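# Balance a bar level on a stand's ridge

## Task

Set the bar across the ridge at the top of the stand so that it sits very nearly horizontal, stays balanced with nothing touching it, and remains that way; a bar that is level only because a gripper is still holding it does not count.

## Robot and tools

Robot: two FANUC CRX arms, named left_arm and right_arm, each ending in a Robotiq 140 mm two-finger gripper with a wrist camera. The names are labels only, not image sides. In the shared scene frame the origin sits on the table surface midway between the arms, +z is up, +x runs out across the table, and left_arm stands on the +y side. Base positions: left_arm (+0.055, +0.424, 0) m, right_arm (-0.058, -0.313, 0) m, both turned only a few thousandths about z.

Gripper frame: fingers extend along the gripper's +z and close along its y axis. The reported end_effector_position is the point between the pads when they are shut; closed fingertips extend about 33 mm past it (about 9 mm when fully open). Closing pushes the tips roughly 24 mm further out, so keep that clearance above the table or stand. Printed hand positions can be slightly wrong, more so at long reach.

The row (used by both motion tools): always 20 plain numbers, one flat list covering both arms. First left_arm: x, y, z (metres, scene frame, an absolute place to go, not an offset), then qw, qx, qy, qz (scene-frame orientation, w first), then gripper position, force_limit, speed. Then the same ten for right_arm. The three gripper numbers each lie in [-1, 1]. position: +1 is wide open (140 mm), about -0.8 is pads touching, -1 keeps squeezing until blocked. force_limit: about 14 N at -1, 60 N at 0, 107 N at +1. speed: roughly 30, 140 and 250 mm/s at -1, 0, +1. To leave an arm untouched, resend its last reported pose and the same three gripper numbers; a 0 is a real command. Keep a steady orientation by repeating one quaternion rather than copying the drifting reported one. A target more than 0.6 m from an arm's last reported position along any gripper axis gets the call refused.

execute_actions: argument actions is a list holding at most one item. Empty list: just report the state. An item with rows (1 to 15 rows) and steps (up to 15, each 1/30 s, default 15) applies one row per step, repeating the final row if steps exceed rows. An item with only steps (up to 300) is a pause that sends nothing. Optional pictures true/false controls camera images. Each step is clipped to within 70 mm and 16 degrees of the measured pose, so big targets take several calls; check the reported pose and send the remainder.

move: target is one 20-number row; speed is optional, 0.002 to 0.5 m/s (default 0.25), with rotation capped at double that in rad/s. Both grippers follow straight lines that finish together, lasting 0.5 to 10 s; gripper numbers are applied at the start. Paths ignore obstacles and the other arm, and a gripper can lag, wander or overshoot speed, especially near full reach. A "move:" line reports how it ended (done, off_target, moving, held, fault), which limits acted (paced = pose was clipped; held = some steps were blocked, after which motion may jump faster), and each gripper's distance from its target.

wait: seconds from 0 to 10; nothing new is sent. zoom_image: camera (cam_high, cam_low, cam_left_wrist, cam_right_wrist) and region [x0, y0, x1, y1] in pixels, up to 504 by 504, for a closer look at the latest image. show_instructions shows the reference pictures; read_manual gives licence text only. finished_scene: pass the current scene number; it is irreversible and grades whether the bar stays balanced afterward.

Result lines: the state line lists each gripper's position and quaternion. object_status: 0 fingers moving, 1 blocked while opening, 2 blocked while closing (a grip), 3 reached the command or pads met (thin items may still be held). Confirm a grasp by reading 2. position_measured is in counts, 3 open to 230 closed, not linear. To squeeze harder while at 2, raise force_limit and nudge position by at least 0.01 (for example -1 to -0.98). HELD marks steps not sent; "pose unreachable" means the clearance check altered or blocked an arm's command. A "Hand target" line shows where each gripper is being driven. MOTOR HOT warns of heating from holding loads; overheating brakes the arm.

The simulation keeps running while you think. Joint limits: waist +-3.491, shoulder +-3.140, elbow -1.187 to 4.328, forearm roll +-3.316, wrist pitch +-3.140, wrist roll +-3.927 rad.

Avoid: arms colliding or pressing each other; commanding poses beyond a firm contact (arms are stiff, so this triggers a fault); fast approaches into objects; torque reaching joint limits (145 N m for the big joints, 36.4 for the wrist joints, load included) or 150 N outside force, either of which freezes that arm for 10 s. Do not let the bar or stand fall or leave the table, and release the bar gently so it is not knocked or dropped. A brief external nudge may hit loose objects, so verify the bar remains level after letting go and waiting.

Each tool is called after ">>>" by a JSON object that holds its "op" and its "data", one argument or row to a line.

Reference images:

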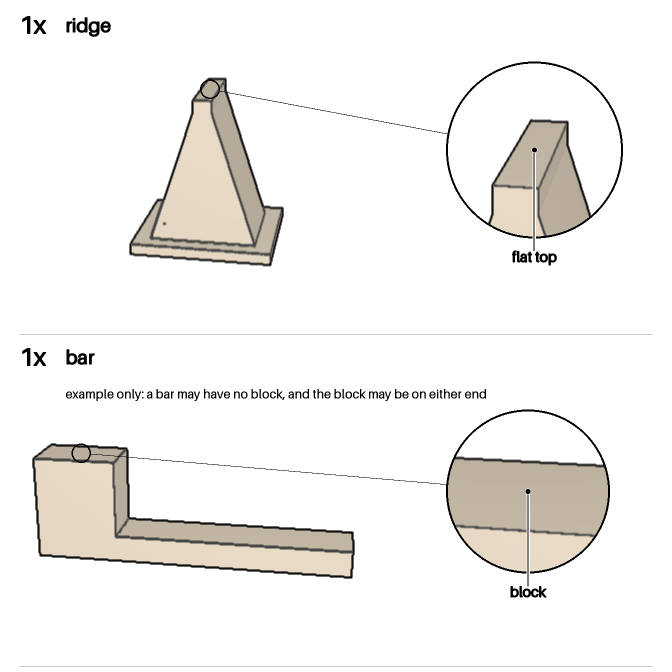

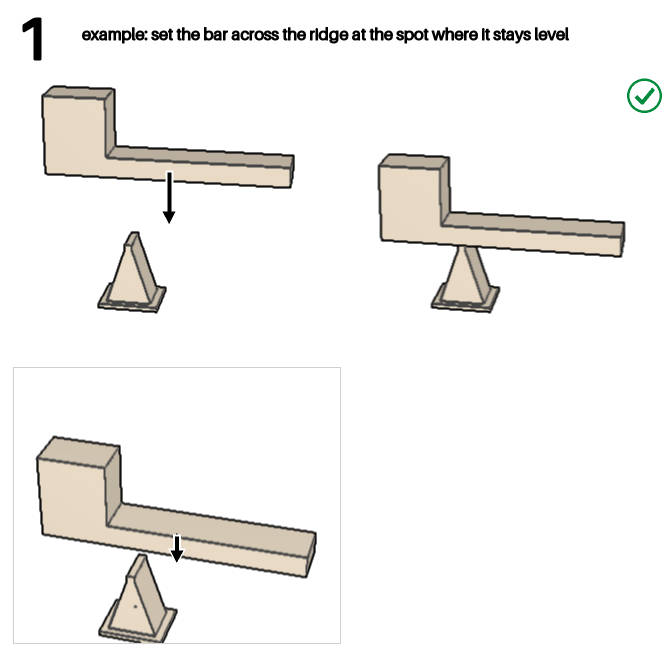

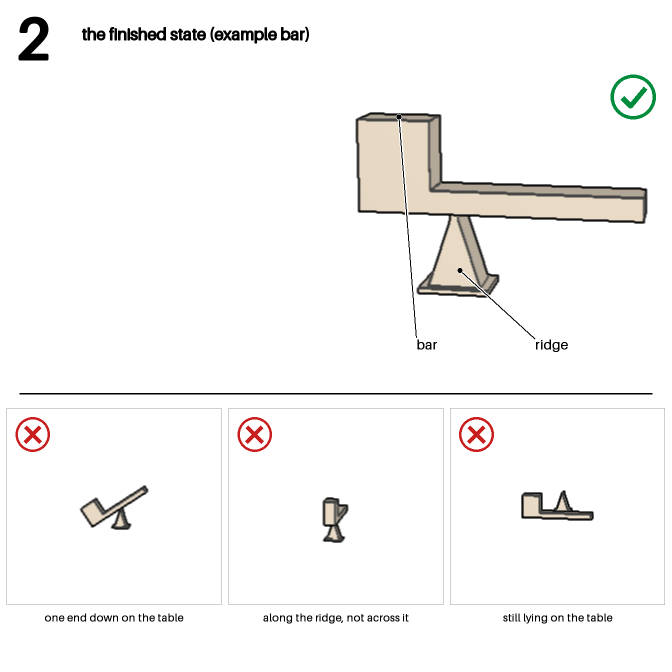

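## Session

>>> {"op": "execute_actions", "data": {
  "actions": []
}}

Scene clock: 0.00 s of 4100.00 s.
left_arm: end_effector_position=(+0.5771, -0.2059, +0.2707) position_measured=3 object_status=3 end_effector_quat_wxyz=(-0.031, +0.883, -0.037, +0.467) | right_arm: end_effector_position=(+0.2704, -0.6691, +0.2370) position_measured=3 object_status=3 end_effector_quat_wxyz=(-0.090, -0.488, +0.868, +0.009)
Joint positions: left_arm=[-1.117  0.602  0.716 -0.898 -1.282  2.681] | right_arm=[-0.465  0.153  0.106  0.137 -1.642 -0.094]
Joint velocities: left_arm=[-0.    -0.    -0.     0.001  0.     0.001] | right_arm=[ 0.002 -0.     0.     0.    -0.     0.   ]
Hand target (left_arm): +0.577, -0.206, +0.271; -0.031, +0.883, -0.037, +0.467
Hand target (right_arm): +0.270, -0.669, +0.237; -0.090, -0.488, +0.868, +0.009

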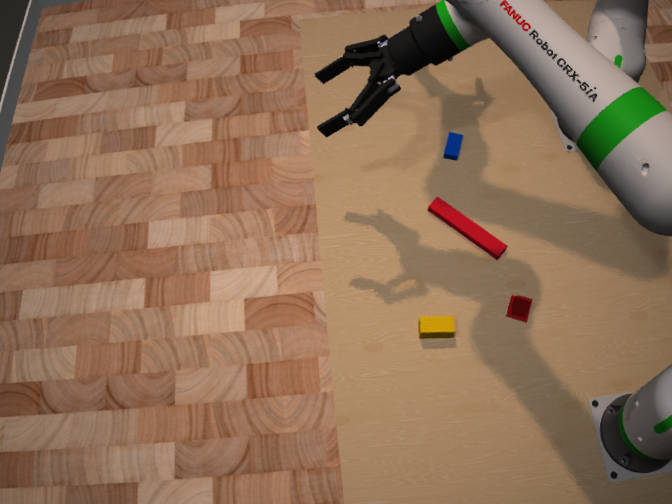

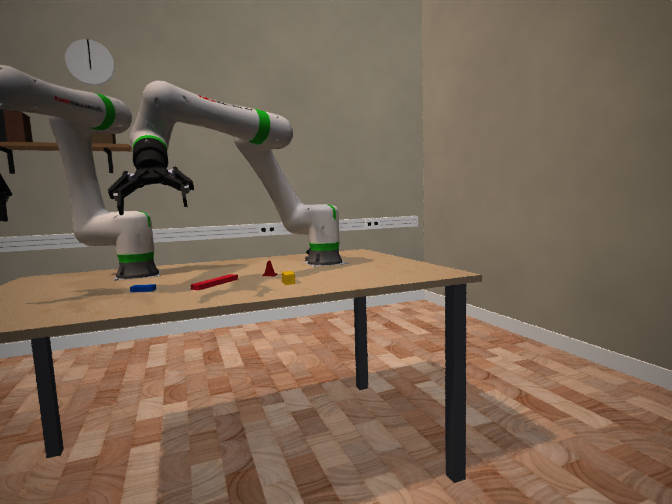

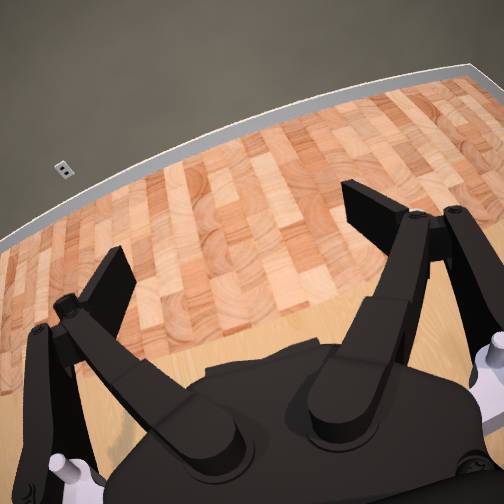

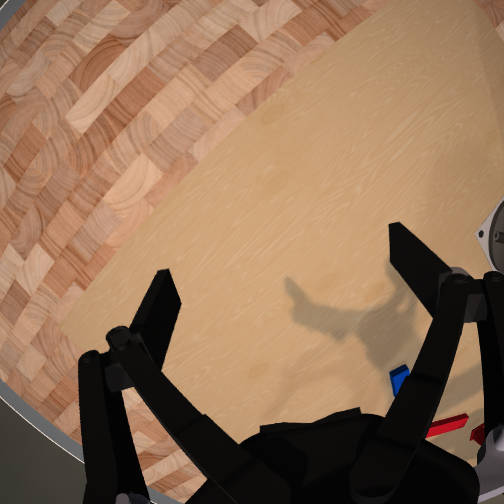

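>>> {"op": "zoom_image", "data": {
  "camera": "cam_high",
  "region": [400, 110, 672, 370]
}}

>>> {"op": "zoom_image", "data": {
  "camera": "cam_low",
  "region": [110, 230, 350, 310]
}}

>>> {"op": "move", "data": {
  "target": [0.35,0.1,0.3,0,1,0,0,1,0,0,0.2704,-0.6691,0.237,-0.09,-0.488,0.868,0.009,1,0,0]
}}

Region (400, 110, 672, 370) of cam_high's 672x504 image, scaled by 1.853, with more detail than that image has; it fills the top 482 rows of this view, and the rest is white.

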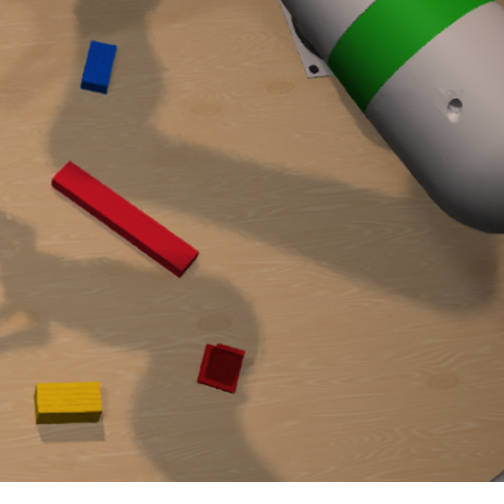

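Region (110, 230, 350, 310) of cam_low's 672x504 image, scaled by 2.100, with more detail than that image has.

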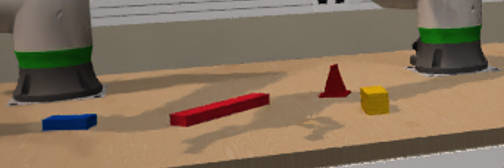

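Scene clock: 5.00 s of 4100.00 s.
left_arm: end_effector_position=(+0.3499, +0.1003, +0.2986) position_measured=3 object_status=3 end_effector_quat_wxyz=(-0.001, +1.000, -0.001, -0.000) | right_arm: end_effector_position=(+0.2704, -0.6691, +0.2370) position_measured=3 object_status=3 end_effector_quat_wxyz=(-0.090, -0.488, +0.868, +0.009)
Joint positions: left_arm=[-0.54  -0.019  0.122 -0.002 -1.713  2.1  ] | right_arm=[-0.464  0.152  0.105  0.138 -1.641 -0.093]
Joint velocities: left_arm=[ 0.001  0.    -0.001  0.    -0.001  0.   ] | right_arm=[ 0.    -0.    -0.    -0.     0.001  0.001]
Hand target (left_arm): +0.350, +0.100, +0.299; -0.001, +1.000, -0.001, -0.000
Hand target (right_arm): +0.270, -0.669, +0.237; -0.090, -0.488, +0.868, +0.009
Off the commanded pose (left_arm): 0.001 m, 0 deg.
Off the commanded pose (right_arm): 0.000 m, 0 deg.
move: done

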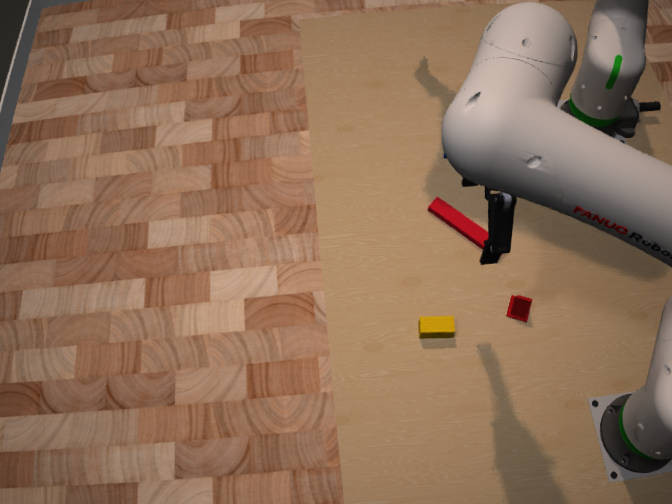

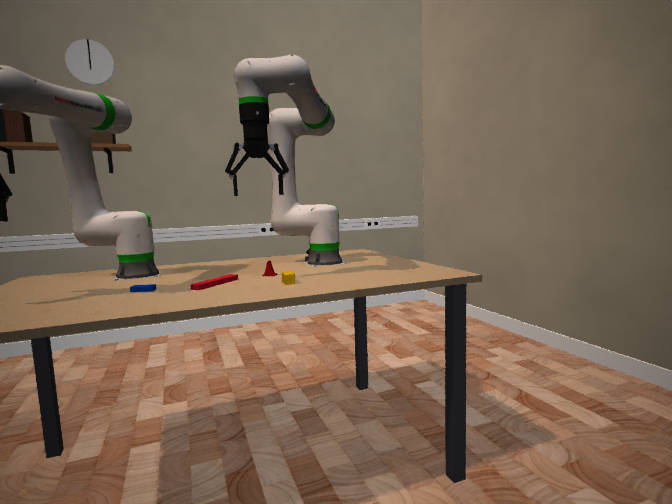

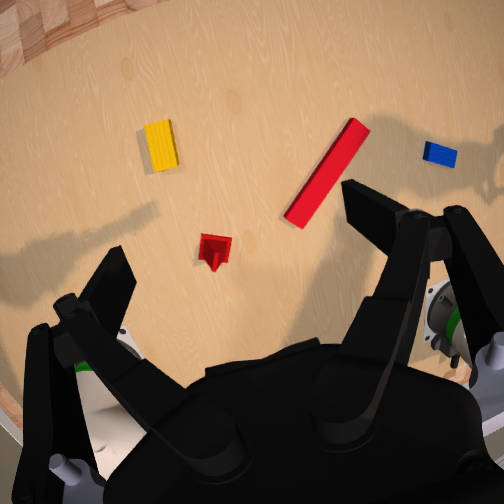

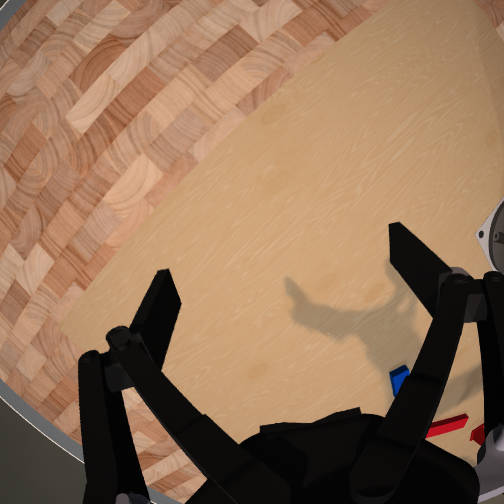

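>>> {"op": "move", "data": {
  "target": [0.335,-0.055,0.12,0,0.954,-0.3,0,1,0,0,0.2704,-0.6691,0.237,-0.09,-0.488,0.868,0.009,1,0,0]
}}

Scene clock: 12.43 s of 4100.00 s.
left_arm: end_effector_position=(+0.3353, -0.0552, +0.1204) position_measured=3 object_status=3 end_effector_quat_wxyz=(+0.000, +0.954, -0.300, +0.000) | right_arm: end_effector_position=(+0.2704, -0.6691, +0.2370) position_measured=3 object_status=3 end_effector_quat_wxyz=(-0.090, -0.488, +0.868, +0.009)
Joint positions: left_arm=[-0.813  0.299  0.064  0.    -1.336  1.766] | right_arm=[-0.464  0.152  0.105  0.138 -1.641 -0.093]
Joint velocities: left_arm=[-0.001  0.004  0.     0.     0.001 -0.001] | right_arm=[ 0.001 -0.001  0.001  0.     0.001  0.   ]
Hand target (left_arm): +0.335, -0.055, +0.120; +0.000, +0.954, -0.300, +0.000
Hand target (right_arm): +0.270, -0.669, +0.237; -0.090, -0.488, +0.868, +0.009
Off the commanded pose (left_arm): 0.001 m, 0 deg.
Off the commanded pose (right_arm): 0.000 m, 0 deg.
After step 90, 2.77 s passed at rest.
move: done

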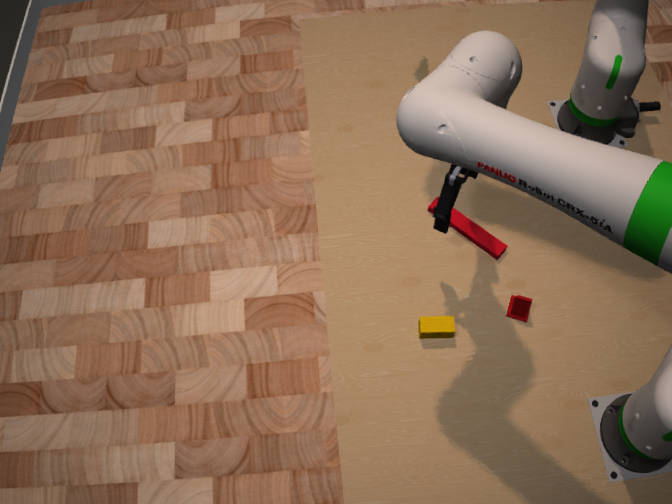

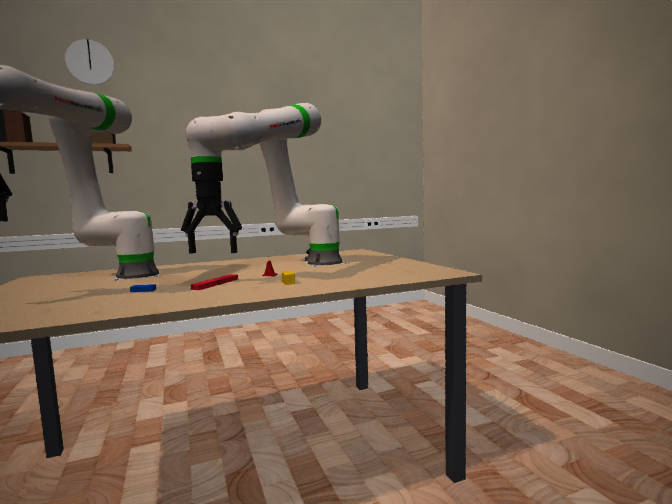

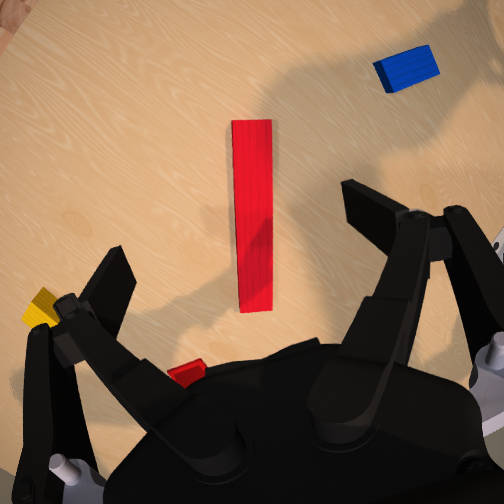

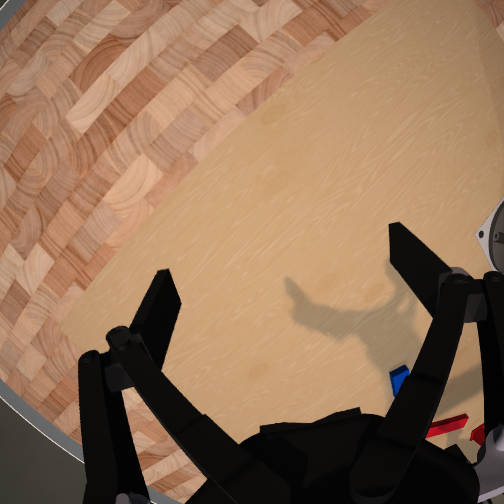

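>>> {"op": "move", "data": {
  "target": [0.335,-0.055,0.05,0,0.914,-0.407,0,0.2,0,0,0.2704,-0.6691,0.237,-0.09,-0.488,0.868,0.009,1,0,0]
}}

Scene clock: 15.93 s of 4100.00 s.
left_arm: end_effector_position=(+0.3351, -0.0552, +0.0501) position_measured=104 object_status=3 end_effector_quat_wxyz=(-0.000, +0.913, -0.407, +0.000) | right_arm: end_effector_position=(+0.2704, -0.6691, +0.2370) position_measured=3 object_status=3 end_effector_quat_wxyz=(-0.090, -0.488, +0.868, +0.009)
Joint positions: left_arm=[-0.814  0.351 -0.038 -0.    -1.181  1.538] | right_arm=[-0.464  0.152  0.105  0.138 -1.641 -0.093]
Joint velocities: left_arm=[ 0.001  0.002 -0.002  0.002  0.002 -0.001] | right_arm=[ 0.002  0.001 -0.    -0.     0.     0.001]
Hand target (left_arm): +0.335, -0.055, +0.050; +0.000, +0.913, -0.407, -0.000
Hand target (right_arm): +0.270, -0.669, +0.237; -0.090, -0.488, +0.868, +0.009
Off the commanded pose (left_arm): 0.000 m, 0 deg.
Off the commanded pose (right_arm): 0.000 m, 0 deg.
move: done

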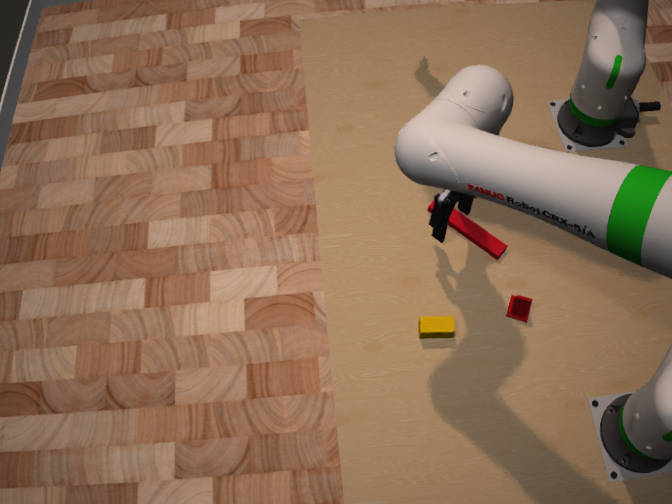

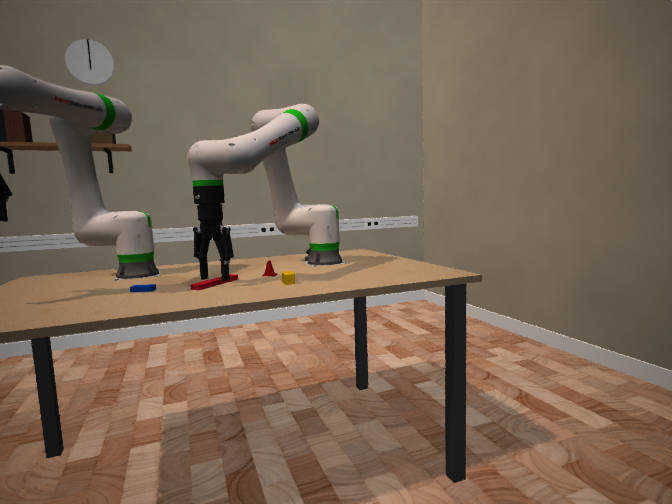

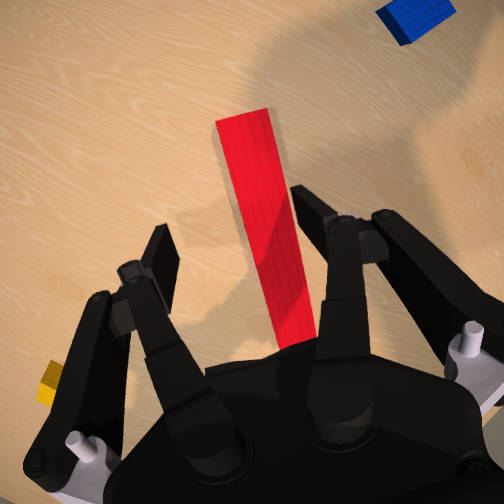

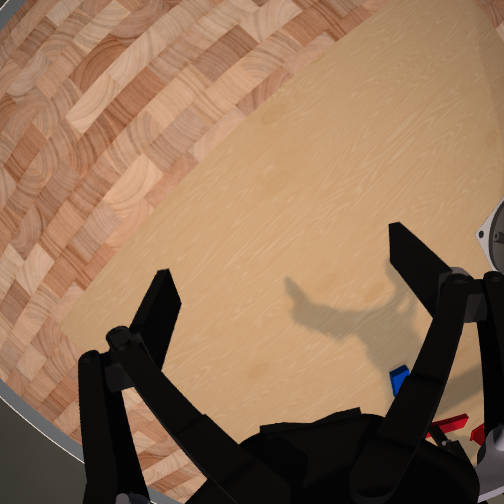

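>>> {"op": "move", "data": {
  "target": [0.301,-0.039,0.036,0,0.914,-0.407,0,0,0,0,0.2704,-0.6691,0.237,-0.09,-0.488,0.868,0.009,1,0,0],
  "speed": 0.08
}}

>>> {"op": "move", "data": {
  "target": [0.301,-0.039,0.036,0,0.914,-0.407,0,-1,0,0,0.2704,-0.6691,0.237,-0.09,-0.488,0.868,0.009,1,0,0]
}}

>>> {"op": "move", "data": {
  "target": [0.301,-0.039,0.13,0,0.914,-0.407,0,-1,0,0,0.2704,-0.6691,0.237,-0.09,-0.488,0.868,0.009,1,0,0]
}}

>>> {"op": "zoom_image", "data": {
  "camera": "cam_low",
  "region": [170, 200, 310, 300]
}}

Scene clock: 20.20 s of 4100.00 s.
left_arm: end_effector_position=(+0.3011, -0.0390, +0.0359) position_measured=129 object_status=3 end_effector_quat_wxyz=(+0.000, +0.914, -0.407, -0.000) | right_arm: end_effector_position=(+0.2704, -0.6691, +0.2370) position_measured=3 object_status=3 end_effector_quat_wxyz=(-0.090, -0.488, +0.868, +0.009)
Joint positions: left_arm=[-0.84   0.295 -0.15   0.    -1.126  1.565] | right_arm=[-0.464  0.152  0.105  0.138 -1.641 -0.093]
Joint velocities: left_arm=[-0.    -0.001 -0.002 -0.     0.001 -0.   ] | right_arm=[-0.001 -0.001  0.    -0.    -0.     0.001]
Hand target (left_arm): +0.301, -0.039, +0.036; +0.000, +0.914, -0.407, +0.000
Hand target (right_arm): +0.270, -0.669, +0.237; -0.090, -0.488, +0.868, +0.009
Off the commanded pose (left_arm): 0.000 m, 0 deg.
Off the commanded pose (right_arm): 0.000 m, 0 deg.
After step 90, 0.40 s passed at rest.
move: done

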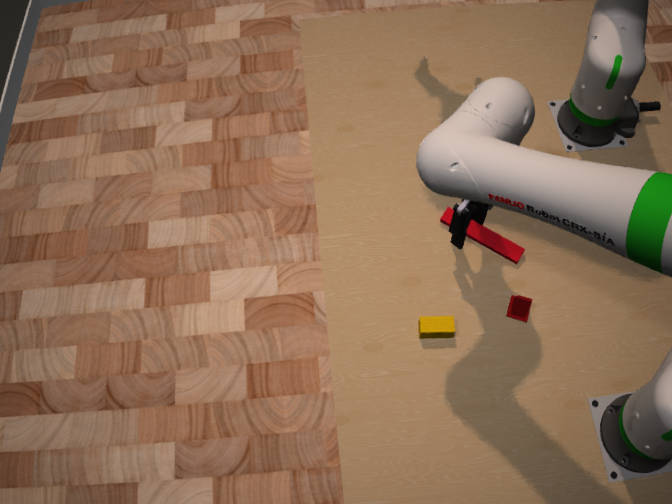

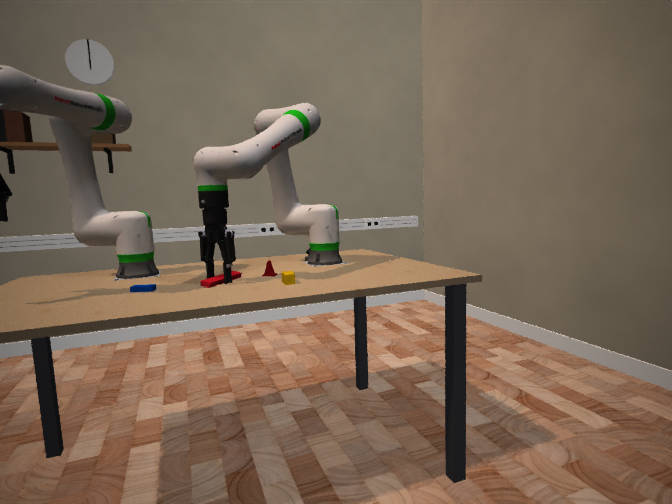

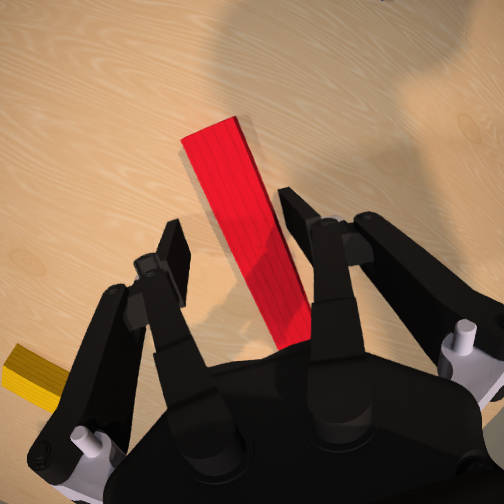

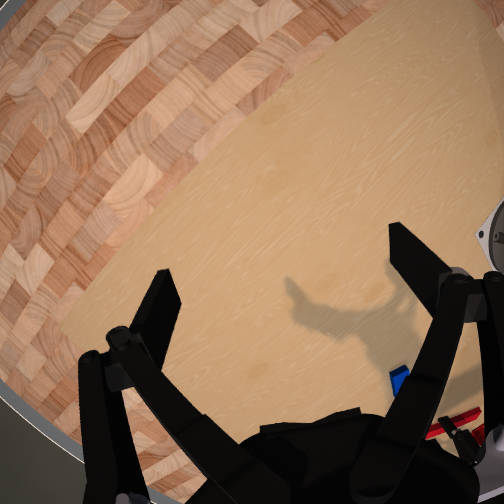

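Scene clock: 20.90 s of 4100.00 s.
left_arm: end_effector_position=(+0.3010, -0.0391, +0.0360) position_measured=181 object_status=2 end_effector_quat_wxyz=(+0.000, +0.914, -0.407, -0.000) | right_arm: end_effector_position=(+0.2704, -0.6691, +0.2370) position_measured=3 object_status=3 end_effector_quat_wxyz=(-0.090, -0.488, +0.868, +0.009)
Joint positions: left_arm=[-0.84   0.294 -0.15   0.    -1.126  1.565] | right_arm=[-0.464  0.152  0.105  0.138 -1.641 -0.093]
Joint velocities: left_arm=[-0.    -0.001 -0.     0.    -0.     0.003] | right_arm=[-0.001  0.     0.     0.001  0.001 -0.001]
Hand target (left_arm): +0.301, -0.039, +0.036; +0.000, +0.914, -0.407, +0.000
Hand target (right_arm): +0.270, -0.669, +0.237; -0.090, -0.488, +0.868, +0.009
Off the commanded pose (left_arm): 0.000 m, 0 deg.
Off the commanded pose (right_arm): 0.000 m, 0 deg.
move: done

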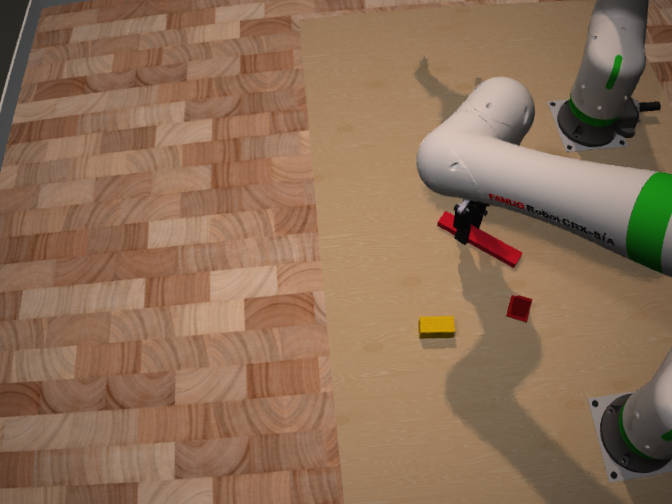

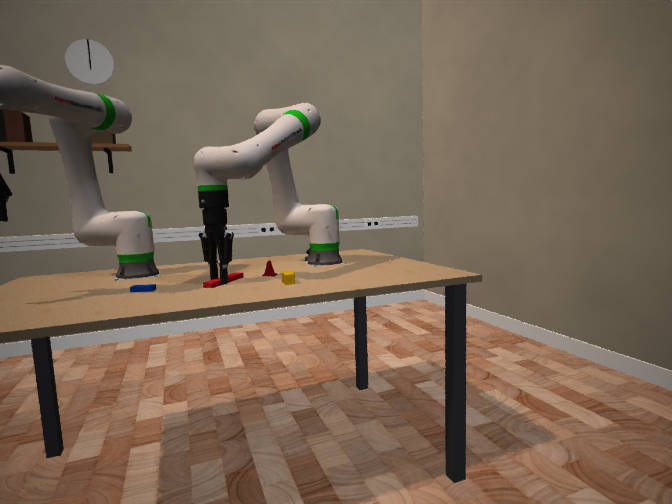

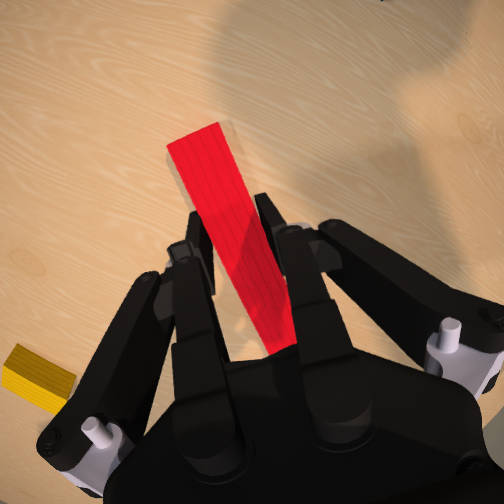

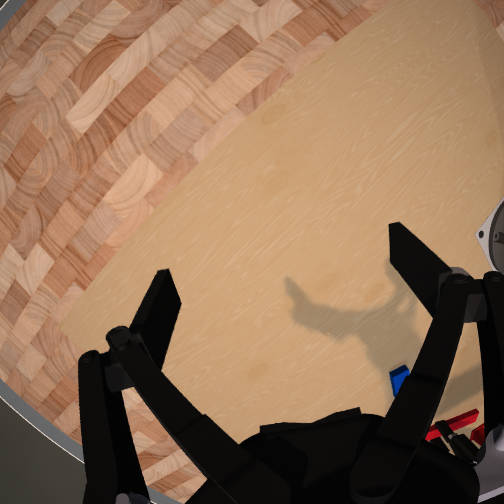

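Scene clock: 21.73 s of 4100.00 s.
left_arm: end_effector_position=(+0.3008, -0.0388, +0.1300) position_measured=181 object_status=2 end_effector_quat_wxyz=(+0.000, +0.914, -0.407, -0.000) | right_arm: end_effector_position=(+0.2704, -0.6691, +0.2370) position_measured=3 object_status=3 end_effector_quat_wxyz=(-0.090, -0.488, +0.868, +0.009)
Joint positions: left_arm=[-0.84   0.218 -0.014  0.    -1.339  1.565] | right_arm=[-0.464  0.152  0.105  0.138 -1.641 -0.093]
Joint velocities: left_arm=[ 0.     0.     0.002 -0.002 -0.002  0.   ] | right_arm=[-0.     0.    -0.    -0.    -0.001  0.   ]
Hand target (left_arm): +0.301, -0.039, +0.130; -0.000, +0.914, -0.407, +0.000
Hand target (right_arm): +0.270, -0.669, +0.237; -0.090, -0.488, +0.868, +0.009
Off the commanded pose (left_arm): 0.000 m, 0 deg.
Off the commanded pose (right_arm): 0.000 m, 0 deg.
move: done

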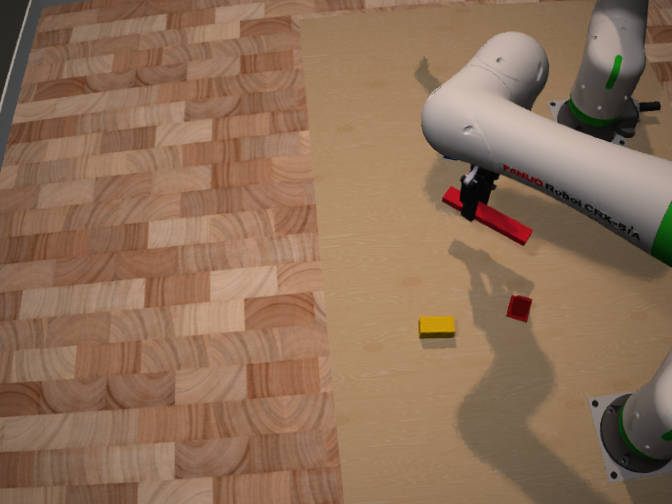

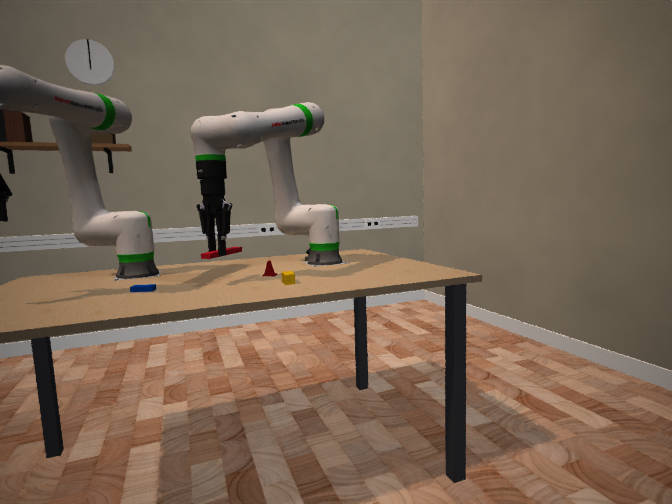

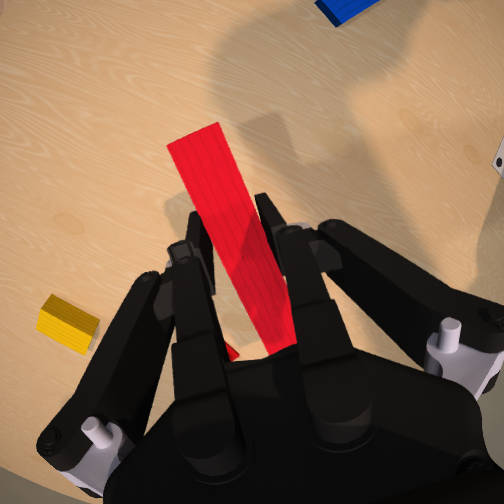

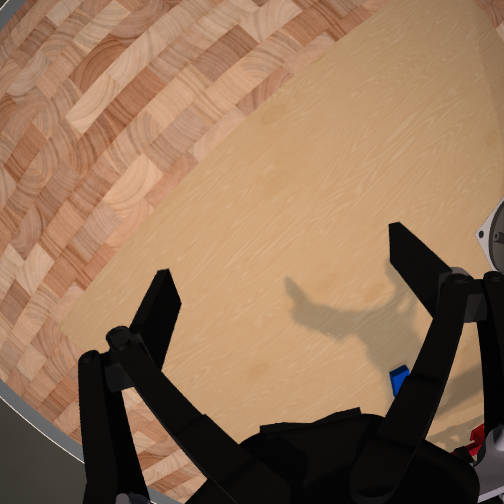

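Region (170, 200, 310, 300) of cam_low's 672x504 image, scaled by 3.600, with more detail than that image has; it fills the top 360 rows of this view, and the rest is white.

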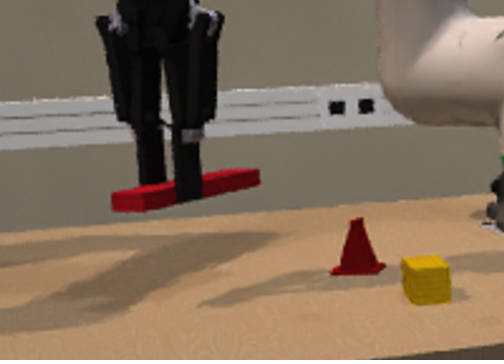

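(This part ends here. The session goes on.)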